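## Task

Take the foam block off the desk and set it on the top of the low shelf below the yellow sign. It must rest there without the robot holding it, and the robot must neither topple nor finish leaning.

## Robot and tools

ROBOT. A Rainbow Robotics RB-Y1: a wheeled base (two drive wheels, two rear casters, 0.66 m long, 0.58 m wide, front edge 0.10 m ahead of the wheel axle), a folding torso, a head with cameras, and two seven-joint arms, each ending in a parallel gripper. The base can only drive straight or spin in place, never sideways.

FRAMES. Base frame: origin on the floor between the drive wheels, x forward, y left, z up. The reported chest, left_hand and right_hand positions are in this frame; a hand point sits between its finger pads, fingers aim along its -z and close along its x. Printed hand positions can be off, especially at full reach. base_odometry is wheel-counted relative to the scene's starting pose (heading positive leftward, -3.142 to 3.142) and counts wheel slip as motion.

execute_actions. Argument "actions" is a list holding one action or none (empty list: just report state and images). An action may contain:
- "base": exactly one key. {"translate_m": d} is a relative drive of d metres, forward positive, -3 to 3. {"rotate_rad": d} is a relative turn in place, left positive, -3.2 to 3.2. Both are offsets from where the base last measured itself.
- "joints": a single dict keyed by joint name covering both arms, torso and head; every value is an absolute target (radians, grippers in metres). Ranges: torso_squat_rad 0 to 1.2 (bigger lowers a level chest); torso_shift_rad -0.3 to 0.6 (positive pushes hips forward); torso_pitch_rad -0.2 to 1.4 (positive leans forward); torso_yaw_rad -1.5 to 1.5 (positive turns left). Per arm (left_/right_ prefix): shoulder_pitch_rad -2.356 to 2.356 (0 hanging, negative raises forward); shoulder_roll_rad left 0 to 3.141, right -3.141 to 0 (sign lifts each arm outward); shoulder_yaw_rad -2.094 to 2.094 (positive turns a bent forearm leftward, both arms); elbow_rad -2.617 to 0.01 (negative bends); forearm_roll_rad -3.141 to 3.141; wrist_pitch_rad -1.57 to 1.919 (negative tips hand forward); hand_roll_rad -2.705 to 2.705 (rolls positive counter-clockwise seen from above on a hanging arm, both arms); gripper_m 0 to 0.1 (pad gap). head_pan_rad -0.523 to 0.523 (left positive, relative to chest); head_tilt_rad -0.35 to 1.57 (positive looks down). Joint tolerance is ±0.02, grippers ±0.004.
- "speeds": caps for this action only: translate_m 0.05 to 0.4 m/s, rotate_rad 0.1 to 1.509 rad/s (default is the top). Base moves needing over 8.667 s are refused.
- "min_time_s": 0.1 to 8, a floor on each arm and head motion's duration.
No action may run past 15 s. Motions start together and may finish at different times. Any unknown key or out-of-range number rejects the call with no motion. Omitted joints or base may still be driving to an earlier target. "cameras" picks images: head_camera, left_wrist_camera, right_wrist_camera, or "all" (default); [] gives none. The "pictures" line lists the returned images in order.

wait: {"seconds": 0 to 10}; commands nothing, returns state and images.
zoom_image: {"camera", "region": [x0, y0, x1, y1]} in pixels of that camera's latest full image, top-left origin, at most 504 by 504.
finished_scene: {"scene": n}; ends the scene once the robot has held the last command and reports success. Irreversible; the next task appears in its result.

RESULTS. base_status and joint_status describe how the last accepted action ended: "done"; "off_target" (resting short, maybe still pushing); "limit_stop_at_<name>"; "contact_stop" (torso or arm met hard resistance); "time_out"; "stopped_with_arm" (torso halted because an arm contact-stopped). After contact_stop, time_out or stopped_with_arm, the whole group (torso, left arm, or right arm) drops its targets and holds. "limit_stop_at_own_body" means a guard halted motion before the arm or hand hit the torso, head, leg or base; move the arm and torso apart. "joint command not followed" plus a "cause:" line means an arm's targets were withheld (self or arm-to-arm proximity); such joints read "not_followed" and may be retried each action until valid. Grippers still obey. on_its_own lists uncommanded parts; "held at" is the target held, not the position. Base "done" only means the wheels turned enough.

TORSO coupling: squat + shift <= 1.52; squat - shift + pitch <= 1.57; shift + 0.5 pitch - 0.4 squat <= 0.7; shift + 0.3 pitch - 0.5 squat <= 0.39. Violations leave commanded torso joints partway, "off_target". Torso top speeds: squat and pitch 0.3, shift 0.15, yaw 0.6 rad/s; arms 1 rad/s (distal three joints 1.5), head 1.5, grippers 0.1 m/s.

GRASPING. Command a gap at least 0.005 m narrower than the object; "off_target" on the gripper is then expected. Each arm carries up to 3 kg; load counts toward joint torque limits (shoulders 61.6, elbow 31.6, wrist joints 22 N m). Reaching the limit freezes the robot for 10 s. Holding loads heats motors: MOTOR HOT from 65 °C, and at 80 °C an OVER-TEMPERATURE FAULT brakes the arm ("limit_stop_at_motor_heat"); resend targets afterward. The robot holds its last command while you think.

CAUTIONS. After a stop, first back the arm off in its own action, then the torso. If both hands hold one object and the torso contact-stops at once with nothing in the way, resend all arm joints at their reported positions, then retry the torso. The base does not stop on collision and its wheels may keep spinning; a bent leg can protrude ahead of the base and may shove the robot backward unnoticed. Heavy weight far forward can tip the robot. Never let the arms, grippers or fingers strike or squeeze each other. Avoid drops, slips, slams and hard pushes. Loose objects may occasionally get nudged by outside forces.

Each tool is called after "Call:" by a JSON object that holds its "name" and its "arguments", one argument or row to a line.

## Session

Call:
{"name": "execute_actions", "arguments": {
  "actions": []
}}

Scene clock: 0.00 s.
base_odometry: x=+0.000 y=+0.000 heading=+0.000 (m, m, rad; odometry frame)
base_status: not commanded
joint_positions: torso_squat_rad=+0.350 torso_shift_rad=-0.001 torso_pitch_rad=+0.000 torso_yaw_rad=+0.000 left_shoulder_pitch_rad=+0.045 left_shoulder_roll_rad=+0.011 left_shoulder_yaw_rad=-0.041 left_elbow_rad=-0.233 left_forearm_roll_rad=+0.027 left_wrist_pitch_rad=+0.013 left_hand_roll_rad=+0.024 left_gripper_m=+0.101 right_shoulder_pitch_rad=+0.026 right_shoulder_roll_rad=-0.014 right_shoulder_yaw_rad=+0.048 right_elbow_rad=-0.211 right_forearm_roll_rad=+0.023 right_wrist_pitch_rad=+0.040 right_hand_roll_rad=-0.025 right_gripper_m=+0.100 head_pan_rad=+0.000 head_tilt_rad=+0.400
joint_status: not commanded
chest: x=-0.2288 y=+0.0002 z=+1.2475 quat_wxyz=(+1.000, +0.000, +0.000, +0.000) (m; base frame)
left_hand: x=-0.1506 y=+0.2251 z=+0.5662 quat_wxyz=(+0.996, +0.001, -0.089, +0.012) (m; base frame)
right_hand: x=-0.1536 y=-0.2270 z=+0.5656 quat_wxyz=(+0.997, -0.005, -0.073, +0.019) (m; base frame)
pictures: head_camera, left_wrist_camera, right_wrist_camera
Images, in order (width x height): head_camera 896x504, left_wrist_camera 644x364, right_wrist_camera 644x364.

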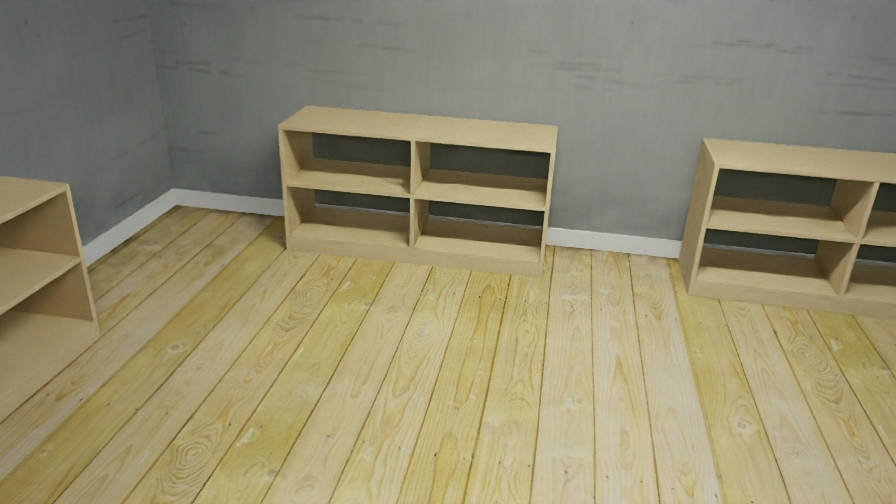

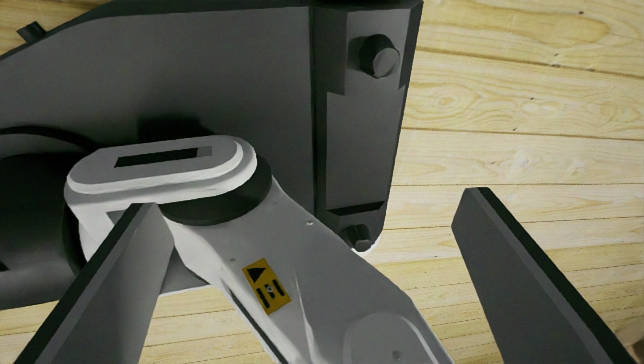

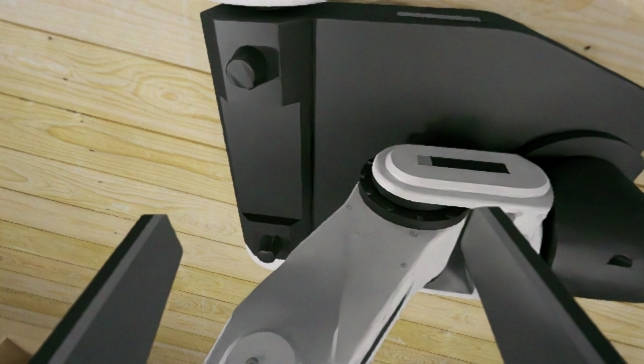

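Call:
{"name": "execute_actions", "arguments": {
  "actions": [
    {"joints": {"head_pan_rad": -0.3, "head_tilt_rad": 0.0, "left_forearm_roll_rad": 0.72, "left_wrist_pitch_rad": -1.0, "left_hand_roll_rad": 1.571, "right_shoulder_pitch_rad": 0.88, "right_shoulder_roll_rad": -0.12, "right_shoulder_yaw_rad": 0.267, "right_elbow_rad": 0.0, "right_forearm_roll_rad": 0.0, "right_wrist_pitch_rad": 0.1, "right_hand_roll_rad": 1.571}}
  ]
}}

Scene clock: 40.57 s.
base_odometry: x=+0.000 y=+0.000 heading=+0.000 (m, m, rad; odometry frame)
base_status: not commanded
joint_positions: torso_squat_rad=+0.350 torso_shift_rad=-0.001 torso_pitch_rad=+0.000 torso_yaw_rad=+0.000 left_shoulder_pitch_rad=+0.045 left_shoulder_roll_rad=+0.011 left_shoulder_yaw_rad=-0.041 left_elbow_rad=-0.233 left_forearm_roll_rad=+0.720 left_wrist_pitch_rad=-1.000 left_hand_roll_rad=+1.571 left_gripper_m=+0.101 right_shoulder_pitch_rad=+0.880 right_shoulder_roll_rad=-0.120 right_shoulder_yaw_rad=+0.267 right_elbow_rad=+0.000 right_forearm_roll_rad=+0.000 right_wrist_pitch_rad=+0.100 right_hand_roll_rad=+1.571 right_gripper_m=+0.100 head_pan_rad=-0.300 head_tilt_rad=+0.000
joint_status: all done
chest: x=-0.2287 y=+0.0002 z=+1.2475 quat_wxyz=(+1.000, +0.000, +0.000, +0.000) (m; base frame)
left_hand: x=-0.0212 y=+0.3486 z=+0.6995 quat_wxyz=(+0.330, -0.278, -0.469, +0.771) (m; base frame)
right_hand: x=-0.8156 y=-0.2189 z=+0.8419 quat_wxyz=(+0.629, +0.323, +0.323, +0.629) (m; base frame)
pictures: head_camera, left_wrist_camera, right_wrist_camera
Images, in order (width x height): head_camera 896x504, left_wrist_camera 644x364, right_wrist_camera 644x364.

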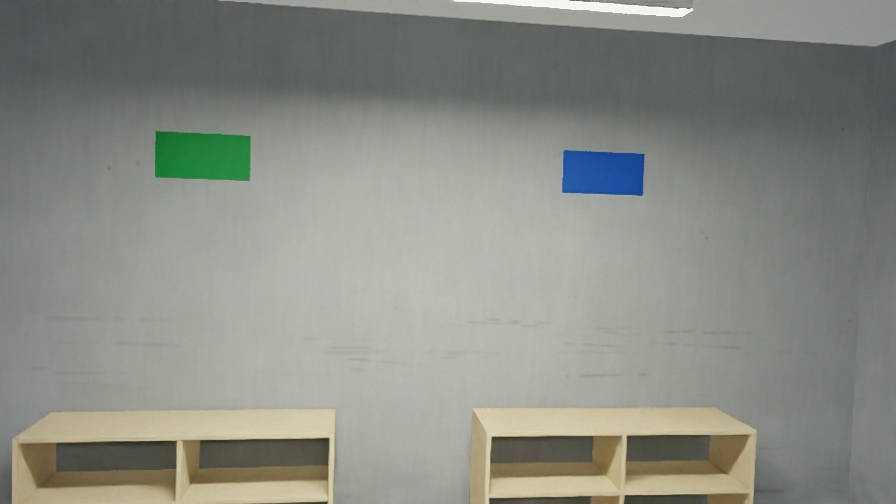

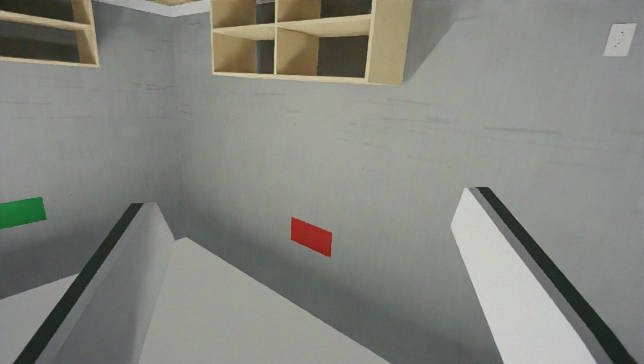

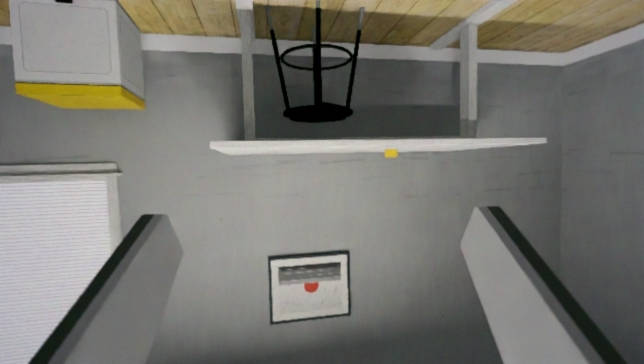

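Call:
{"name": "execute_actions", "arguments": {
  "actions": [
    {"base": {"rotate_rad": -2.97}, "joints": {"head_pan_rad": 0.0, "head_tilt_rad": 0.3, "left_forearm_roll_rad": 1.65, "left_wrist_pitch_rad": -0.9, "left_elbow_rad": -0.05, "right_shoulder_pitch_rad": 0.03, "right_shoulder_roll_rad": -0.03, "right_shoulder_yaw_rad": 0.0, "right_elbow_rad": -0.05, "right_wrist_pitch_rad": 0.0, "right_hand_roll_rad": 0.0, "torso_shift_rad": 0.2}, "min_time_s": 1.5}
  ],
  "cameras": ["head_camera", "left_wrist_camera"]
}}

Scene clock: 82.63 s.
base_odometry: x=+0.000 y=+0.000 heading=-2.970 (m, m, rad; odometry frame)
base_status: done
joint_positions: torso_squat_rad=+0.350 torso_shift_rad=+0.200 torso_pitch_rad=+0.000 torso_yaw_rad=+0.000 left_shoulder_pitch_rad=+0.045 left_shoulder_roll_rad=+0.011 left_shoulder_yaw_rad=-0.041 left_elbow_rad=-0.050 left_forearm_roll_rad=+1.650 left_wrist_pitch_rad=-0.900 left_hand_roll_rad=+1.571 left_gripper_m=+0.101 right_shoulder_pitch_rad=+0.030 right_shoulder_roll_rad=-0.030 right_shoulder_yaw_rad=+0.000 right_elbow_rad=-0.050 right_forearm_roll_rad=+0.000 right_wrist_pitch_rad=+0.000 right_hand_roll_rad=+0.000 right_gripper_m=+0.100 head_pan_rad=+0.000 head_tilt_rad=+0.300
joint_status: all done
chest: x=-0.0975 y=+0.0002 z=+1.2344 quat_wxyz=(+1.000, +0.000, +0.000, +0.000) (m; base frame)
left_hand: x=-0.1155 y=+0.4071 z=+0.6393 quat_wxyz=(-0.026, +0.008, -0.439, +0.898) (m; base frame)
right_hand: x=-0.0946 y=-0.2433 z=+0.5510 quat_wxyz=(+1.000, -0.015, -0.011, -0.004) (m; base frame)
pictures: head_camera, left_wrist_camera
Images, in order (width x height): head_camera 896x504, left_wrist_camera 644x364.

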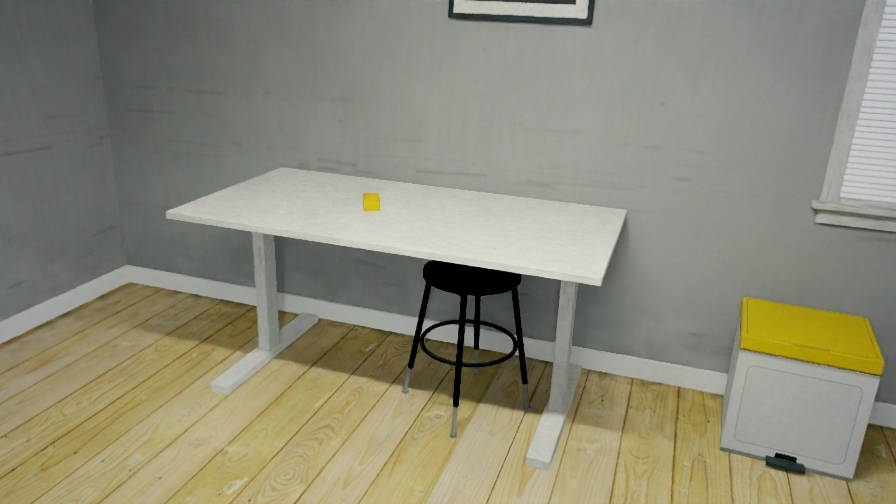

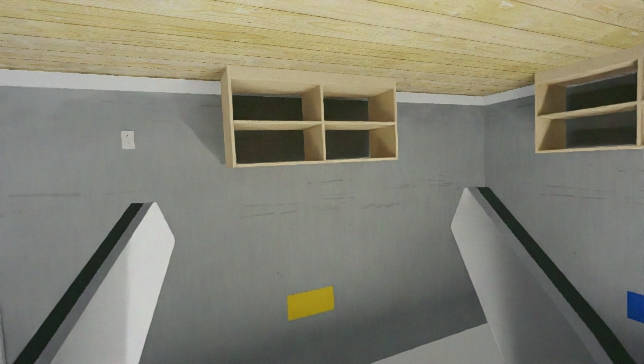

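Call:
{"name": "zoom_image", "arguments": {
  "camera": "head_camera",
  "region": [330, 175, 415, 230]
}}

Call:
{"name": "zoom_image", "arguments": {
  "camera": "head_camera",
  "region": [150, 150, 650, 480]
}}

Region (330, 175, 415, 230) of head_camera's 896x504 image, scaled by 5.929, with more detail than that image has; it fills the top 326 rows of this view, and the rest is white.

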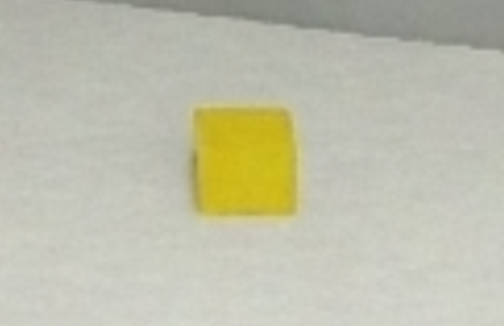

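Region (150, 150, 650, 480) of head_camera's 896x504 image, scaled by 1.008, with more detail than that image has; it fills the top 333 rows of this view, and the rest is white.

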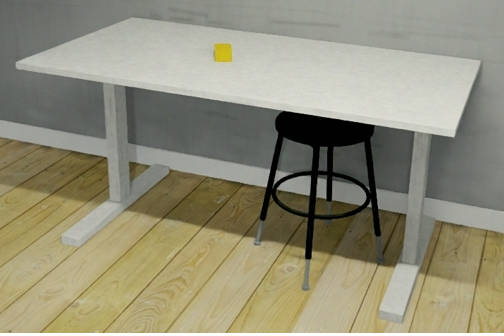

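Call:
{"name": "execute_actions", "arguments": {
  "actions": [
    {"base": {"translate_m": 1.87}, "joints": {"torso_pitch_rad": 0.6, "head_pan_rad": 0.0, "head_tilt_rad": 0.45, "left_shoulder_pitch_rad": -1.094, "left_shoulder_roll_rad": 0.128, "left_shoulder_yaw_rad": 0.2, "left_elbow_rad": -1.593, "left_forearm_roll_rad": -0.11, "left_wrist_pitch_rad": 1.559, "left_hand_roll_rad": -1.366, "left_gripper_m": 0.1, "right_shoulder_pitch_rad": -0.17, "right_shoulder_roll_rad": -0.04}, "min_time_s": 3}
  ],
  "cameras": ["head_camera", "left_wrist_camera"]
}}

Scene clock: 164.83 s.
base_odometry: x=-1.843 y=-0.320 heading=-2.970 (m, m, rad; odometry frame)
base_status: done
joint_positions: torso_squat_rad=+0.350 torso_shift_rad=+0.200 torso_pitch_rad=+0.600 torso_yaw_rad=+0.000 left_shoulder_pitch_rad=-1.094 left_shoulder_roll_rad=+0.128 left_shoulder_yaw_rad=+0.200 left_elbow_rad=-1.593 left_forearm_roll_rad=-0.110 left_wrist_pitch_rad=+1.559 left_hand_roll_rad=-1.366 left_gripper_m=+0.100 right_shoulder_pitch_rad=-0.170 right_shoulder_roll_rad=-0.040 right_shoulder_yaw_rad=+0.000 right_elbow_rad=-0.050 right_forearm_roll_rad=+0.000 right_wrist_pitch_rad=+0.000 right_hand_roll_rad=+0.000 right_gripper_m=+0.100 head_pan_rad=+0.000 head_tilt_rad=+0.450
joint_status: all done
chest: x=+0.0775 y=+0.0002 z=+1.1803 quat_wxyz=(+0.955, +0.000, +0.296, +0.000) (m; base frame)
left_hand: x=+0.6201 y=+0.1849 z=+0.8990 quat_wxyz=(+0.722, +0.184, -0.165, -0.647) (m; base frame)
right_hand: x=-0.1790 y=-0.2456 z=+0.5452 quat_wxyz=(+0.981, -0.010, +0.193, +0.033) (m; base frame)
pictures: head_camera, left_wrist_camera
Images, in order (width x height): head_camera 896x504, left_wrist_camera 644x364.

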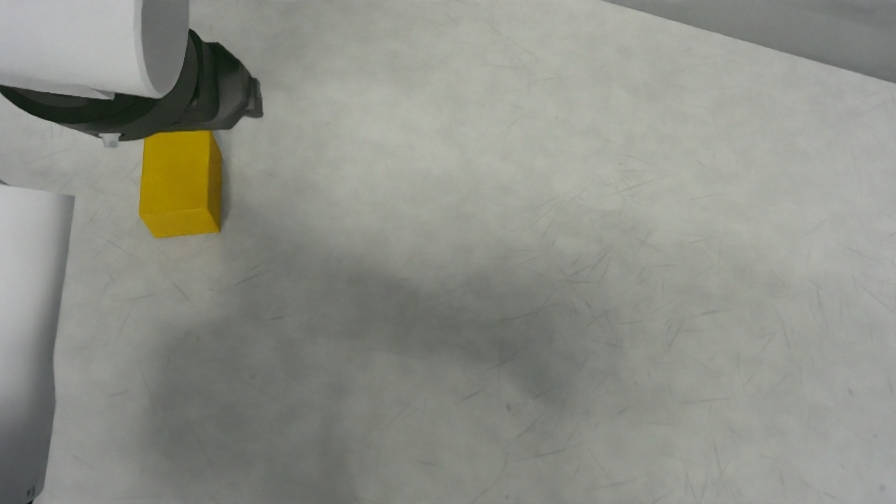

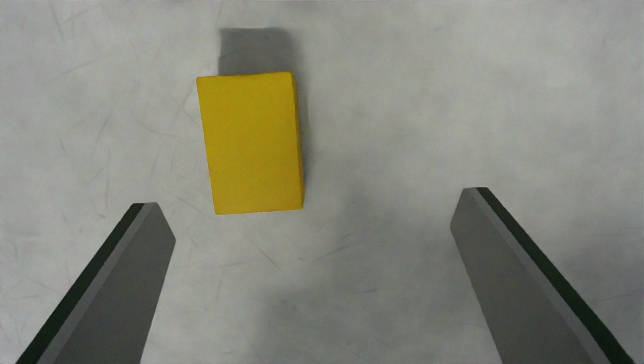

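Call:
{"name": "zoom_image", "arguments": {
  "camera": "left_wrist_camera",
  "region": [170, 50, 350, 230]
}}

Call:
{"name": "zoom_image", "arguments": {
  "camera": "head_camera",
  "region": [120, 110, 260, 250]
}}

Region (170, 50, 350, 230) of left_wrist_camera's 644x364 image, scaled by 2.800, with more detail than that image has.

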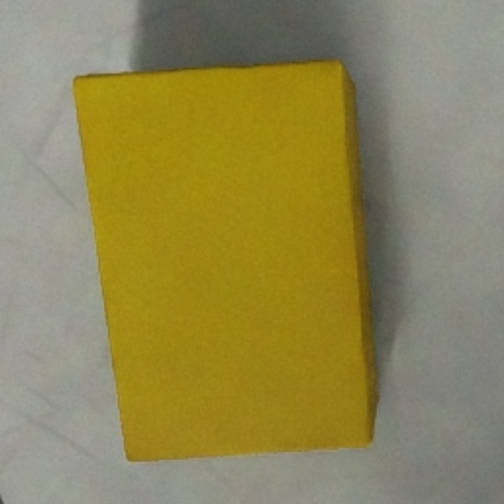

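Region (120, 110, 260, 250) of head_camera's 896x504 image, scaled by 3.600, with more detail than that image has.

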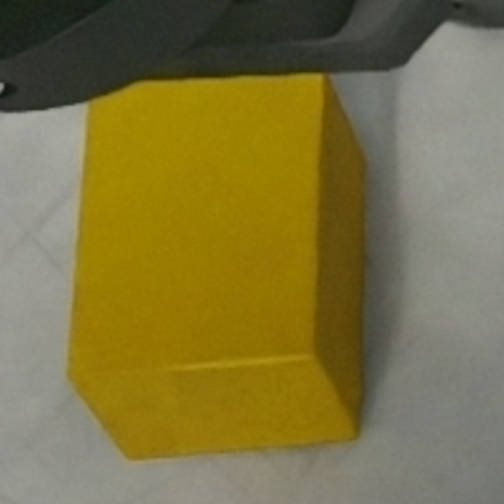

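Call:
{"name": "execute_actions", "arguments": {
  "actions": [
    {"joints": {"left_shoulder_pitch_rad": -1.058, "left_shoulder_roll_rad": 0.162, "left_shoulder_yaw_rad": 0.28, "left_elbow_rad": -1.153, "left_forearm_roll_rad": -0.083, "left_wrist_pitch_rad": 1.087, "left_hand_roll_rad": -1.396}, "min_time_s": 1.0}
  ],
  "cameras": ["head_camera", "left_wrist_camera"]
}}

Scene clock: 212.17 s.
base_odometry: x=-1.843 y=-0.320 heading=-2.970 (m, m, rad; odometry frame)
base_status: not commanded
joint_positions: torso_squat_rad=+0.350 torso_shift_rad=+0.200 torso_pitch_rad=+0.600 torso_yaw_rad=+0.000 left_shoulder_pitch_rad=-1.058 left_shoulder_roll_rad=+0.162 left_shoulder_yaw_rad=+0.280 left_elbow_rad=-1.153 left_forearm_roll_rad=-0.083 left_wrist_pitch_rad=+1.087 left_hand_roll_rad=-1.396 left_gripper_m=+0.100 right_shoulder_pitch_rad=-0.170 right_shoulder_roll_rad=-0.040 right_shoulder_yaw_rad=+0.000 right_elbow_rad=-0.050 right_forearm_roll_rad=+0.000 right_wrist_pitch_rad=+0.000 right_hand_roll_rad=+0.000 right_gripper_m=+0.100 head_pan_rad=+0.000 head_tilt_rad=+0.450
joint_status: all done
chest: x=+0.0775 y=+0.0002 z=+1.1803 quat_wxyz=(+0.955, +0.000, +0.296, +0.000) (m; base frame)
left_hand: x=+0.6312 y=+0.2244 z=+0.7771 quat_wxyz=(+0.728, +0.186, -0.164, -0.639) (m; base frame)
right_hand: x=-0.1790 y=-0.2456 z=+0.5452 quat_wxyz=(+0.981, -0.010, +0.193, +0.033) (m; base frame)
pictures: head_camera, left_wrist_camera
Images, in order (width x height): head_camera 896x504, left_wrist_camera 644x364.

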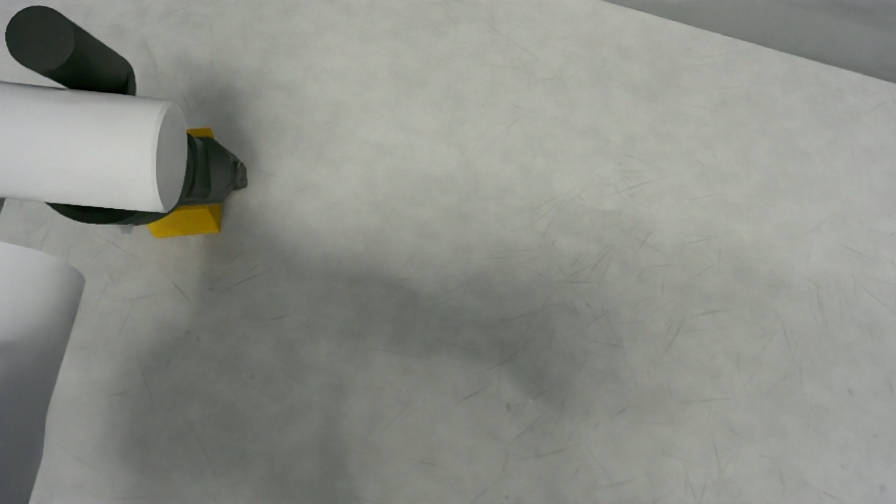

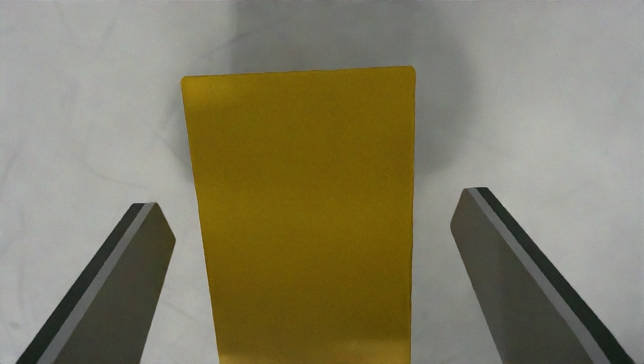

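Call:
{"name": "execute_actions", "arguments": {
  "actions": [
    {"joints": {"left_elbow_rad": -1.128, "left_wrist_pitch_rad": 1.063, "left_gripper_m": 0.046}}
  ],
  "cameras": ["left_wrist_camera"]
}}

Scene clock: 224.00 s.
base_odometry: x=-1.843 y=-0.320 heading=-2.970 (m, m, rad; odometry frame)
base_status: not commanded
joint_positions: torso_squat_rad=+0.350 torso_shift_rad=+0.200 torso_pitch_rad=+0.600 torso_yaw_rad=+0.000 left_shoulder_pitch_rad=-1.058 left_shoulder_roll_rad=+0.162 left_shoulder_yaw_rad=+0.280 left_elbow_rad=-1.128 left_forearm_roll_rad=-0.083 left_wrist_pitch_rad=+1.063 left_hand_roll_rad=-1.396 left_gripper_m=+0.059 right_shoulder_pitch_rad=-0.170 right_shoulder_roll_rad=-0.040 right_shoulder_yaw_rad=+0.000 right_elbow_rad=-0.050 right_forearm_roll_rad=+0.000 right_wrist_pitch_rad=+0.000 right_hand_roll_rad=+0.000 right_gripper_m=+0.100 head_pan_rad=+0.000 head_tilt_rad=+0.450
joint_status: left_gripper_m off_target (ended at +0.059, target +0.046); the others done
chest: x=+0.0775 y=+0.0002 z=+1.1803 quat_wxyz=(+0.955, +0.000, +0.296, +0.000) (m; base frame)
left_hand: x=+0.6302 y=+0.2242 z=+0.7706 quat_wxyz=(+0.728, +0.185, -0.163, -0.640) (m; base frame)
right_hand: x=-0.1790 y=-0.2456 z=+0.5452 quat_wxyz=(+0.981, -0.010, +0.193, +0.033) (m; base frame)
pictures: left_wrist_camera
Images, in order (width x height): left_wrist_camera 644x364.

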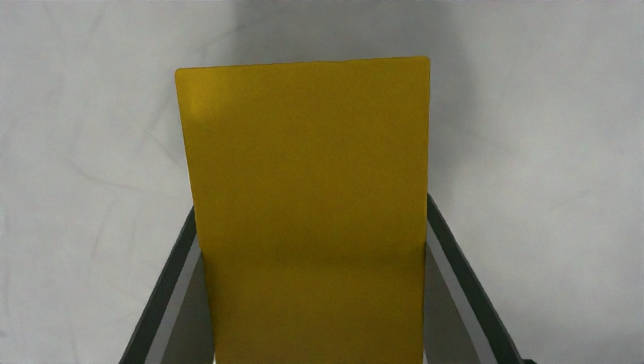

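Call:
{"name": "execute_actions", "arguments": {
  "actions": [
    {"base": {"translate_m": -0.52}, "joints": {"torso_pitch_rad": 0.2, "left_shoulder_pitch_rad": -0.56, "left_elbow_rad": -2.1, "left_wrist_pitch_rad": 1.55, "left_gripper_m": 0.046, "head_pan_rad": 0.0, "head_tilt_rad": 0.75}, "min_time_s": 1.8}
  ],
  "cameras": ["head_camera", "left_wrist_camera"]
}}

Scene clock: 272.63 s.
base_odometry: x=-1.330 y=-0.231 heading=-2.971 (m, m, rad; odometry frame)
base_status: done
joint_positions: torso_squat_rad=+0.350 torso_shift_rad=+0.200 torso_pitch_rad=+0.200 torso_yaw_rad=+0.000 left_shoulder_pitch_rad=-0.560 left_shoulder_roll_rad=+0.162 left_shoulder_yaw_rad=+0.280 left_elbow_rad=-2.100 left_forearm_roll_rad=-0.083 left_wrist_pitch_rad=+1.550 left_hand_roll_rad=-1.396 left_gripper_m=+0.059 right_shoulder_pitch_rad=-0.170 right_shoulder_roll_rad=-0.040 right_shoulder_yaw_rad=+0.000 right_elbow_rad=-0.050 right_forearm_roll_rad=+0.000 right_wrist_pitch_rad=+0.000 right_hand_roll_rad=+0.000 right_gripper_m=+0.100 head_pan_rad=+0.000 head_tilt_rad=+0.750
joint_status: left_gripper_m off_target (ended at +0.059, target +0.046); the others done
chest: x=-0.0359 y=+0.0002 z=+1.2282 quat_wxyz=(+0.995, +0.000, +0.100, +0.000) (m; base frame)
left_hand: x=+0.4653 y=+0.3165 z=+1.1003 quat_wxyz=(+0.723, +0.354, -0.271, -0.528) (m; base frame)
right_hand: x=-0.0248 y=-0.2457 z=+0.5433 quat_wxyz=(+0.999, -0.017, -0.005, +0.030) (m; base frame)
pictures: head_camera, left_wrist_camera
Images, in order (width x height): head_camera 896x504, left_wrist_camera 644x364.

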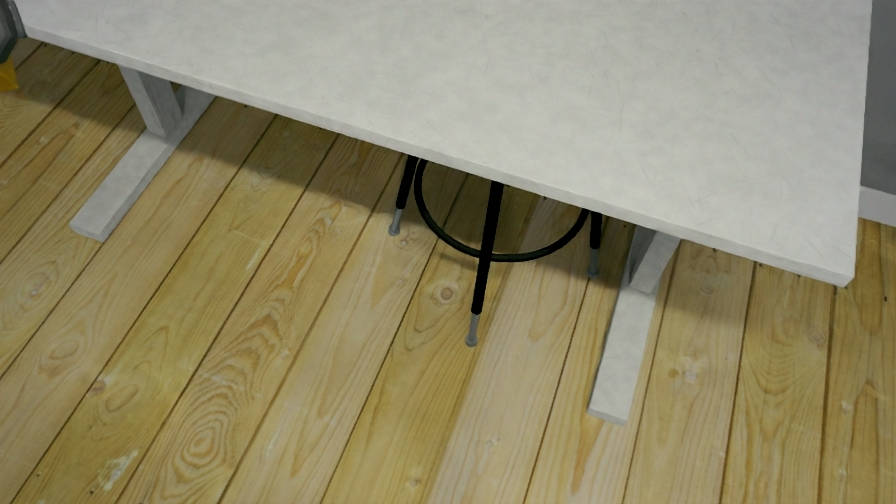

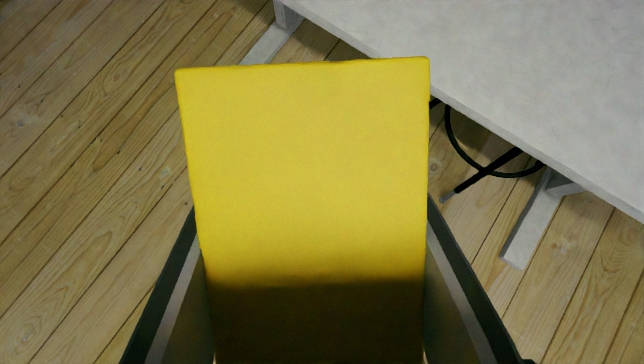

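Call:
{"name": "execute_actions", "arguments": {
  "actions": []
}}

Scene clock: 303.07 s.
base_odometry: x=-1.330 y=-0.231 heading=-2.971 (m, m, rad; odometry frame)
base_status: done
joint_positions: torso_squat_rad=+0.350 torso_shift_rad=+0.200 torso_pitch_rad=+0.200 torso_yaw_rad=+0.000 left_shoulder_pitch_rad=-0.560 left_shoulder_roll_rad=+0.162 left_shoulder_yaw_rad=+0.280 left_elbow_rad=-2.100 left_forearm_roll_rad=-0.083 left_wrist_pitch_rad=+1.550 left_hand_roll_rad=-1.396 left_gripper_m=+0.059 right_shoulder_pitch_rad=-0.170 right_shoulder_roll_rad=-0.040 right_shoulder_yaw_rad=+0.000 right_elbow_rad=-0.050 right_forearm_roll_rad=+0.000 right_wrist_pitch_rad=+0.000 right_hand_roll_rad=+0.000 right_gripper_m=+0.100 head_pan_rad=+0.000 head_tilt_rad=+0.750
joint_status: left_gripper_m off_target (ended at +0.059, target +0.046); the others done
chest: x=-0.0359 y=+0.0002 z=+1.2282 quat_wxyz=(+0.995, +0.000, +0.100, +0.000) (m; base frame)
left_hand: x=+0.4653 y=+0.3165 z=+1.1003 quat_wxyz=(+0.723, +0.354, -0.271, -0.528) (m; base frame)
right_hand: x=-0.0248 y=-0.2457 z=+0.5433 quat_wxyz=(+0.999, -0.017, -0.005, +0.030) (m; base frame)
pictures: head_camera, left_wrist_camera, right_wrist_camera
Images, in order (width x height): head_camera 896x504, left_wrist_camera 644x364, right_wrist_camera 644x364.

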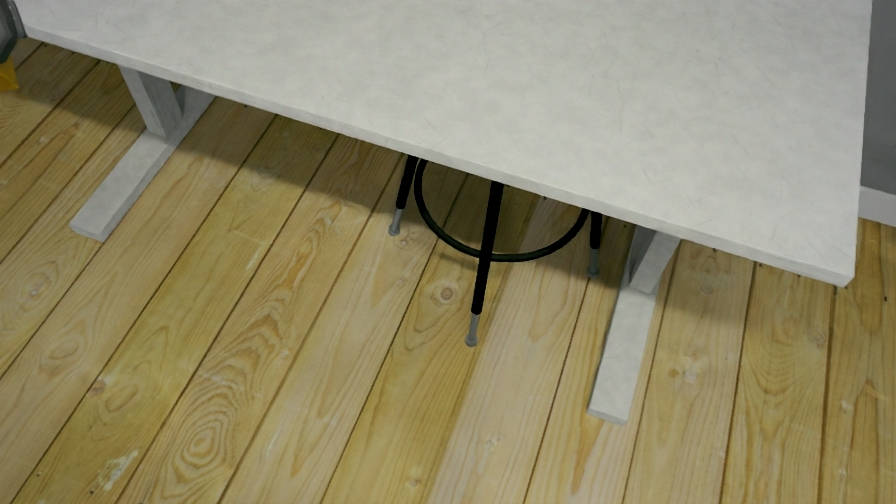

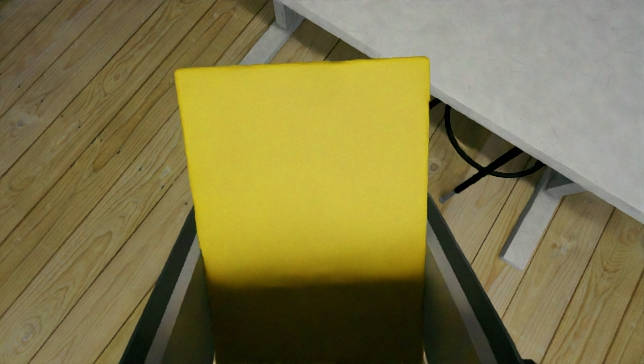

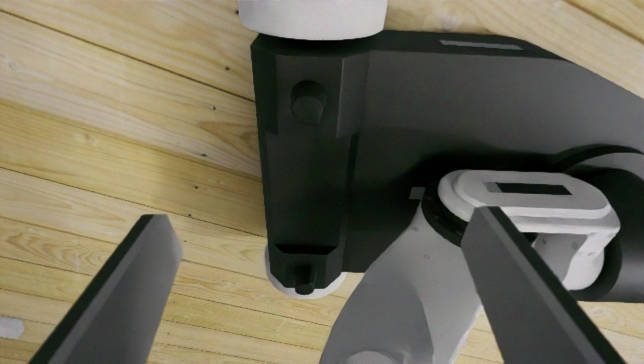

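Call:
{"name": "execute_actions", "arguments": {
  "actions": [
    {"base": {"rotate_rad": 1.946}, "joints": {"left_shoulder_pitch_rad": -0.212, "left_shoulder_roll_rad": 0.03, "left_shoulder_yaw_rad": 0.072, "left_elbow_rad": -1.0, "left_forearm_roll_rad": 0.0, "left_wrist_pitch_rad": 0.5, "left_hand_roll_rad": -1.571, "left_gripper_m": 0.046, "right_shoulder_pitch_rad": -0.2, "head_pan_rad": 0.0, "head_tilt_rad": 0.15}, "min_time_s": 3}
  ]
}}

Scene clock: 328.67 s.
base_odometry: x=-1.330 y=-0.231 heading=-1.025 (m, m, rad; odometry frame)
base_status: done
joint_positions: torso_squat_rad=+0.350 torso_shift_rad=+0.200 torso_pitch_rad=+0.200 torso_yaw_rad=+0.000 left_shoulder_pitch_rad=-0.212 left_shoulder_roll_rad=+0.030 left_shoulder_yaw_rad=+0.072 left_elbow_rad=-1.000 left_forearm_roll_rad=+0.000 left_wrist_pitch_rad=+0.500 left_hand_roll_rad=-1.571 left_gripper_m=+0.059 right_shoulder_pitch_rad=-0.200 right_shoulder_roll_rad=-0.040 right_shoulder_yaw_rad=+0.000 right_elbow_rad=-0.050 right_forearm_roll_rad=+0.000 right_wrist_pitch_rad=+0.000 right_hand_roll_rad=+0.000 right_gripper_m=+0.100 head_pan_rad=+0.000 head_tilt_rad=+0.150
joint_status: left_gripper_m off_target (ended at +0.059, target +0.046); the others done
chest: x=-0.0359 y=+0.0002 z=+1.2282 quat_wxyz=(+0.995, +0.000, +0.100, +0.000) (m; base frame)
left_hand: x=+0.3210 y=+0.2346 z=+0.6643 quat_wxyz=(+0.683, +0.183, -0.168, -0.687) (m; base frame)
right_hand: x=-0.0031 y=-0.2441 z=+0.5435 quat_wxyz=(+0.999, -0.016, -0.020, +0.035) (m; base frame)
pictures: head_camera, left_wrist_camera, right_wrist_camera
Images, in order (width x height): head_camera 896x504, left_wrist_camera 644x364, right_wrist_camera 644x364.

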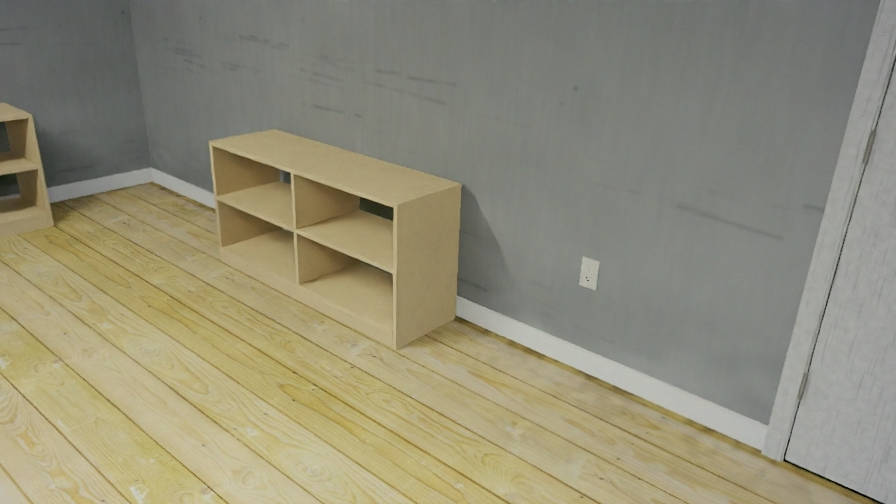

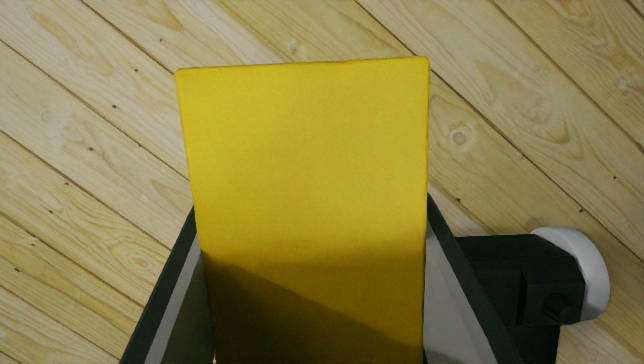

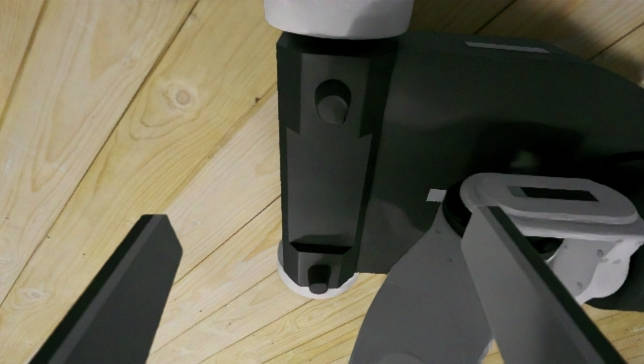

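Call:
{"name": "zoom_image", "arguments": {
  "camera": "head_camera",
  "region": [190, 110, 490, 360]
}}

Region (190, 110, 490, 360) of head_camera's 896x504 image, scaled by 1.680, with more detail than that image has.

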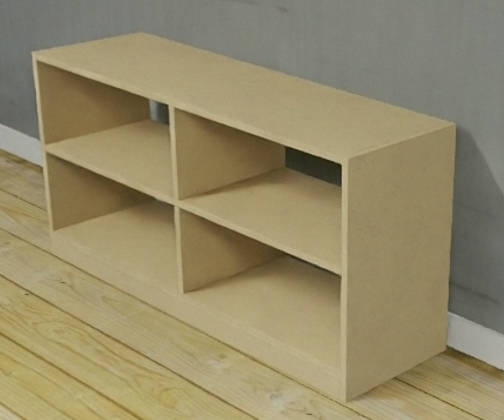

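Call:
{"name": "execute_actions", "arguments": {
  "actions": [
    {"base": {"translate_m": 2.29}, "joints": {"torso_pitch_rad": 0.55, "left_shoulder_pitch_rad": -0.58, "left_shoulder_roll_rad": 0.053, "left_shoulder_yaw_rad": 0.008, "left_elbow_rad": -1.418, "left_forearm_roll_rad": 0.0, "left_wrist_pitch_rad": 0.919, "left_hand_roll_rad": -1.571, "left_gripper_m": 0.046, "right_shoulder_pitch_rad": -0.55, "right_shoulder_roll_rad": -0.06, "head_pan_rad": 0.0, "head_tilt_rad": 0.7}, "min_time_s": 2.5}
  ]
}}

Scene clock: 429.77 s.
base_odometry: x=-0.142 y=-2.188 heading=-1.025 (m, m, rad; odometry frame)
base_status: done
joint_positions: torso_squat_rad=+0.350 torso_shift_rad=+0.200 torso_pitch_rad=+0.550 torso_yaw_rad=+0.000 left_shoulder_pitch_rad=-0.580 left_shoulder_roll_rad=+0.053 left_shoulder_yaw_rad=+0.008 left_elbow_rad=-1.418 left_forearm_roll_rad=+0.000 left_wrist_pitch_rad=+0.919 left_hand_roll_rad=-1.571 left_gripper_m=+0.059 right_shoulder_pitch_rad=-0.550 right_shoulder_roll_rad=-0.060 right_shoulder_yaw_rad=+0.000 right_elbow_rad=-0.050 right_forearm_roll_rad=+0.000 right_wrist_pitch_rad=+0.000 right_hand_roll_rad=+0.000 right_gripper_m=+0.100 head_pan_rad=+0.000 head_tilt_rad=+0.700
joint_status: left_gripper_m off_target (ended at +0.059, target +0.046); the others done
chest: x=+0.0645 y=+0.0002 z=+1.1887 quat_wxyz=(+0.962, +0.000, +0.272, +0.000) (m; base frame)
left_hand: x=+0.4904 y=+0.1497 z=+0.7093 quat_wxyz=(+0.621, +0.158, -0.190, -0.744) (m; base frame)
right_hand: x=+0.1110 y=-0.2246 z=+0.4932 quat_wxyz=(+0.996, -0.003, -0.012, +0.090) (m; base frame)
pictures: head_camera, left_wrist_camera, right_wrist_camera
Images, in order (width x height): head_camera 896x504, left_wrist_camera 644x364, right_wrist_camera 644x364.

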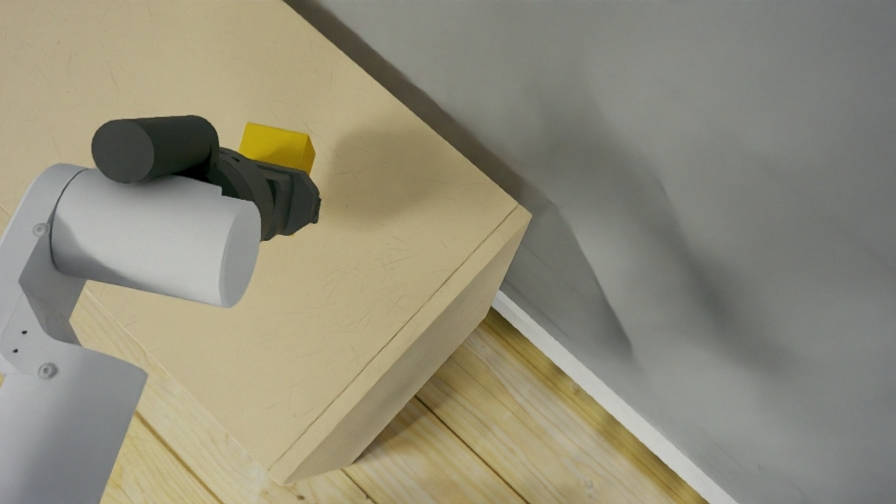

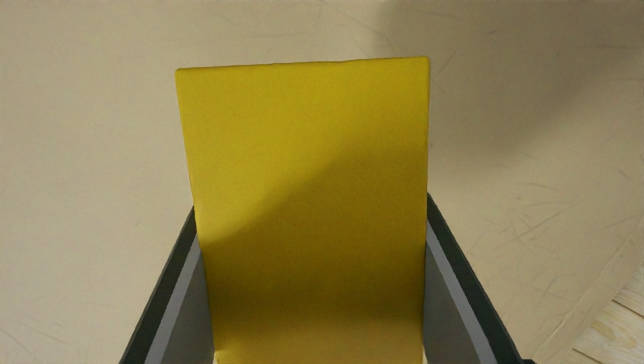

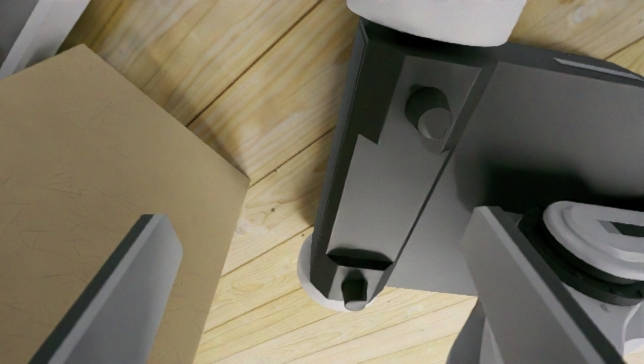

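Call:
{"name": "zoom_image", "arguments": {
  "camera": "left_wrist_camera",
  "region": [400, 120, 644, 364]
}}

Call:
{"name": "zoom_image", "arguments": {
  "camera": "head_camera",
  "region": [220, 90, 540, 410]
}}

Region (400, 120, 644, 364) of left_wrist_camera's 644x364 image, scaled by 2.066, with more detail than that image has.

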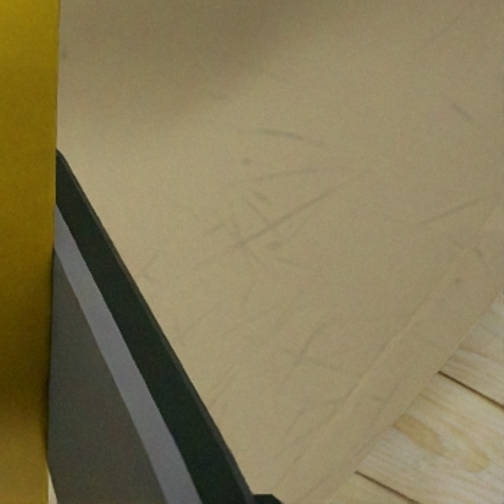

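Region (220, 90, 540, 410) of head_camera's 896x504 image, scaled by 1.575, with more detail than that image has.

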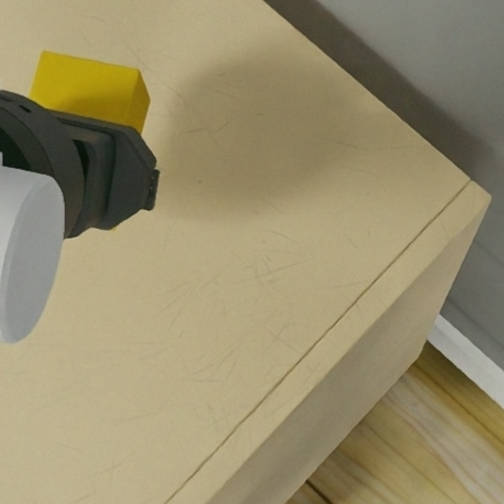

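Call:
{"name": "zoom_image", "arguments": {
  "camera": "head_camera",
  "region": [330, 200, 480, 350]
}}

Call:
{"name": "zoom_image", "arguments": {
  "camera": "head_camera",
  "region": [220, 100, 350, 230]
}}

Region (330, 200, 480, 350) of head_camera's 896x504 image, scaled by 3.360, with more detail than that image has.

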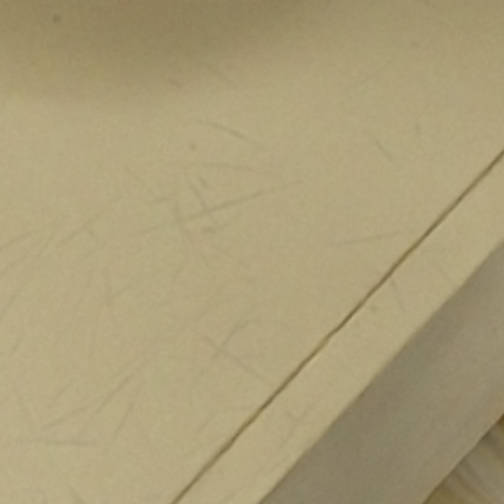

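Region (220, 100, 350, 230) of head_camera's 896x504 image, scaled by 3.877, with more detail than that image has.

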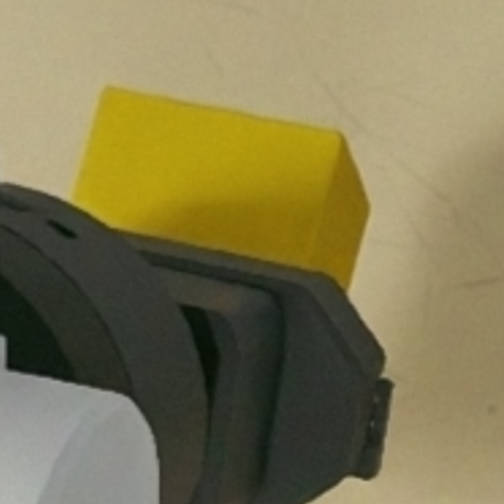

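Call:
{"name": "zoom_image", "arguments": {
  "camera": "left_wrist_camera",
  "region": [0, 0, 330, 186]
}}

Call:
{"name": "zoom_image", "arguments": {
  "camera": "left_wrist_camera",
  "region": [300, 0, 630, 186]
}}

Call:
{"name": "zoom_image", "arguments": {
  "camera": "head_camera",
  "region": [280, 70, 450, 240]
}}

Call:
{"name": "zoom_image", "arguments": {
  "camera": "head_camera",
  "region": [100, 10, 300, 160]
}}

Region (0, 0, 330, 186) of left_wrist_camera's 644x364 image, scaled by 1.527, with more detail than that image has; it fills the top 284 rows of this view, and the rest is white.

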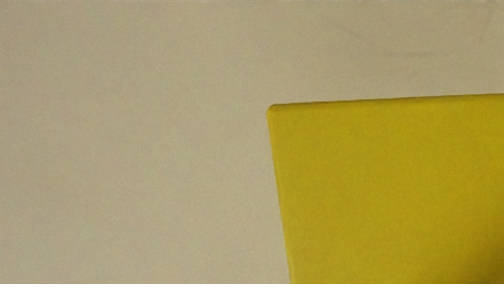

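Region (300, 0, 630, 186) of left_wrist_camera's 644x364 image, scaled by 1.527, with more detail than that image has; it fills the top 284 rows of this view, and the rest is white.

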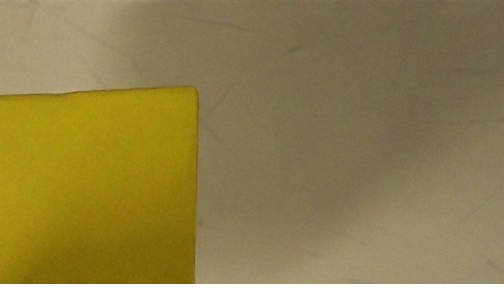

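Region (280, 70, 450, 240) of head_camera's 896x504 image, scaled by 2.965, with more detail than that image has.

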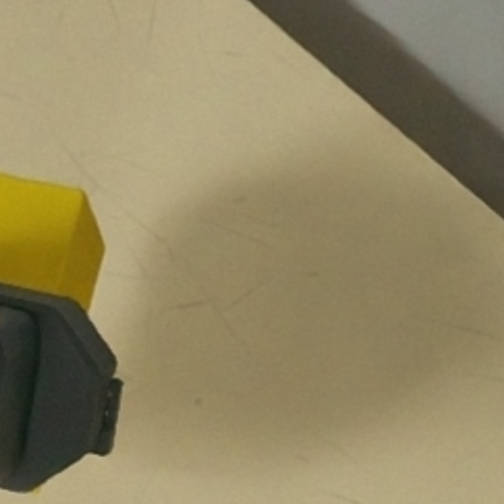

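Region (100, 10, 300, 160) of head_camera's 896x504 image, scaled by 2.520, with more detail than that image has; it fills the top 378 rows of this view, and the rest is white.

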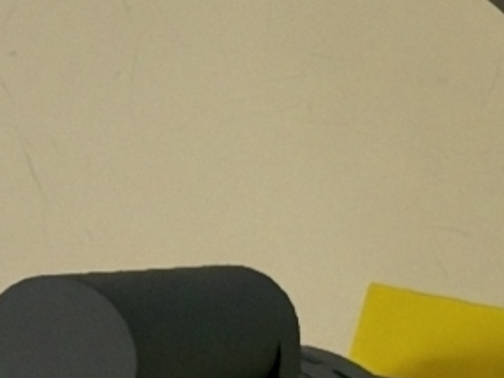

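Call:
{"name": "execute_actions", "arguments": {
  "actions": [
    {"joints": {"left_shoulder_pitch_rad": -0.6485, "left_shoulder_roll_rad": 0.0545, "left_shoulder_yaw_rad": 0.028, "left_elbow_rad": -1.1574, "left_forearm_roll_rad": 0.0, "left_wrist_pitch_rad": 0.7247, "left_hand_roll_rad": -1.571, "left_gripper_m": 0.046}, "min_time_s": 0.7}
  ],
  "cameras": ["head_camera", "left_wrist_camera"]
}}

Scene clock: 532.07 s.
base_odometry: x=-0.142 y=-2.188 heading=-1.025 (m, m, rad; odometry frame)
base_status: not commanded
joint_positions: torso_squat_rad=+0.350 torso_shift_rad=+0.200 torso_pitch_rad=+0.550 torso_yaw_rad=+0.000 left_shoulder_pitch_rad=-0.648 left_shoulder_roll_rad=+0.054 left_shoulder_yaw_rad=+0.028 left_elbow_rad=-1.157 left_forearm_roll_rad=+0.000 left_wrist_pitch_rad=+0.725 left_hand_roll_rad=-1.571 left_gripper_m=+0.059 right_shoulder_pitch_rad=-0.550 right_shoulder_roll_rad=-0.060 right_shoulder_yaw_rad=+0.000 right_elbow_rad=-0.050 right_forearm_roll_rad=+0.000 right_wrist_pitch_rad=+0.000 right_hand_roll_rad=+0.000 right_gripper_m=+0.100 head_pan_rad=+0.000 head_tilt_rad=+0.700
joint_status: left_gripper_m off_target (ended at +0.059, target +0.046); the others done
chest: x=+0.0645 y=+0.0002 z=+1.1887 quat_wxyz=(+0.962, +0.000, +0.272, +0.000) (m; base frame)
left_hand: x=+0.4900 y=+0.1498 z=+0.6650 quat_wxyz=(+0.621, +0.158, -0.190, -0.744) (m; base frame)
right_hand: x=+0.1110 y=-0.2246 z=+0.4932 quat_wxyz=(+0.996, -0.003, -0.012, +0.090) (m; base frame)
pictures: head_camera, left_wrist_camera
Images, in order (width x height): head_camera 896x504, left_wrist_camera 644x364.

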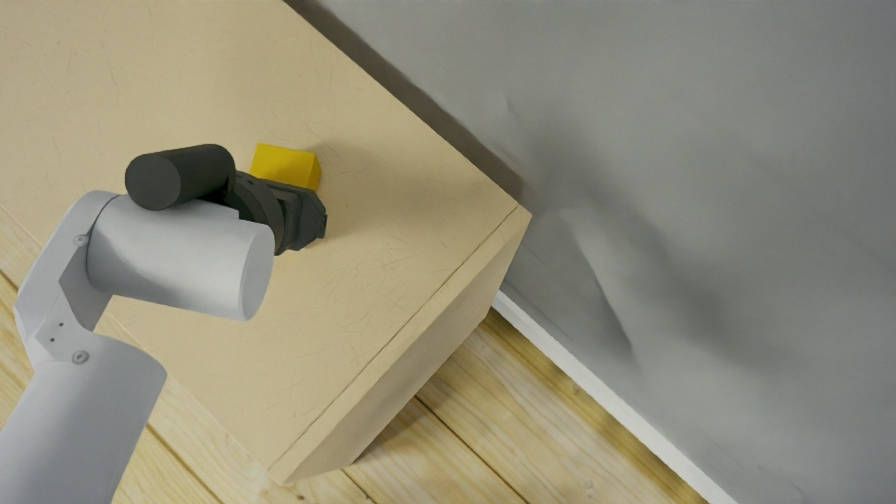

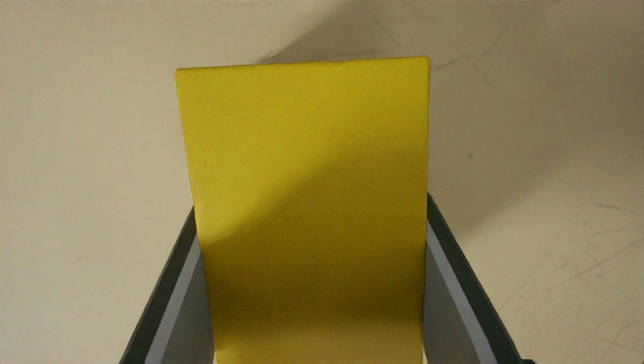

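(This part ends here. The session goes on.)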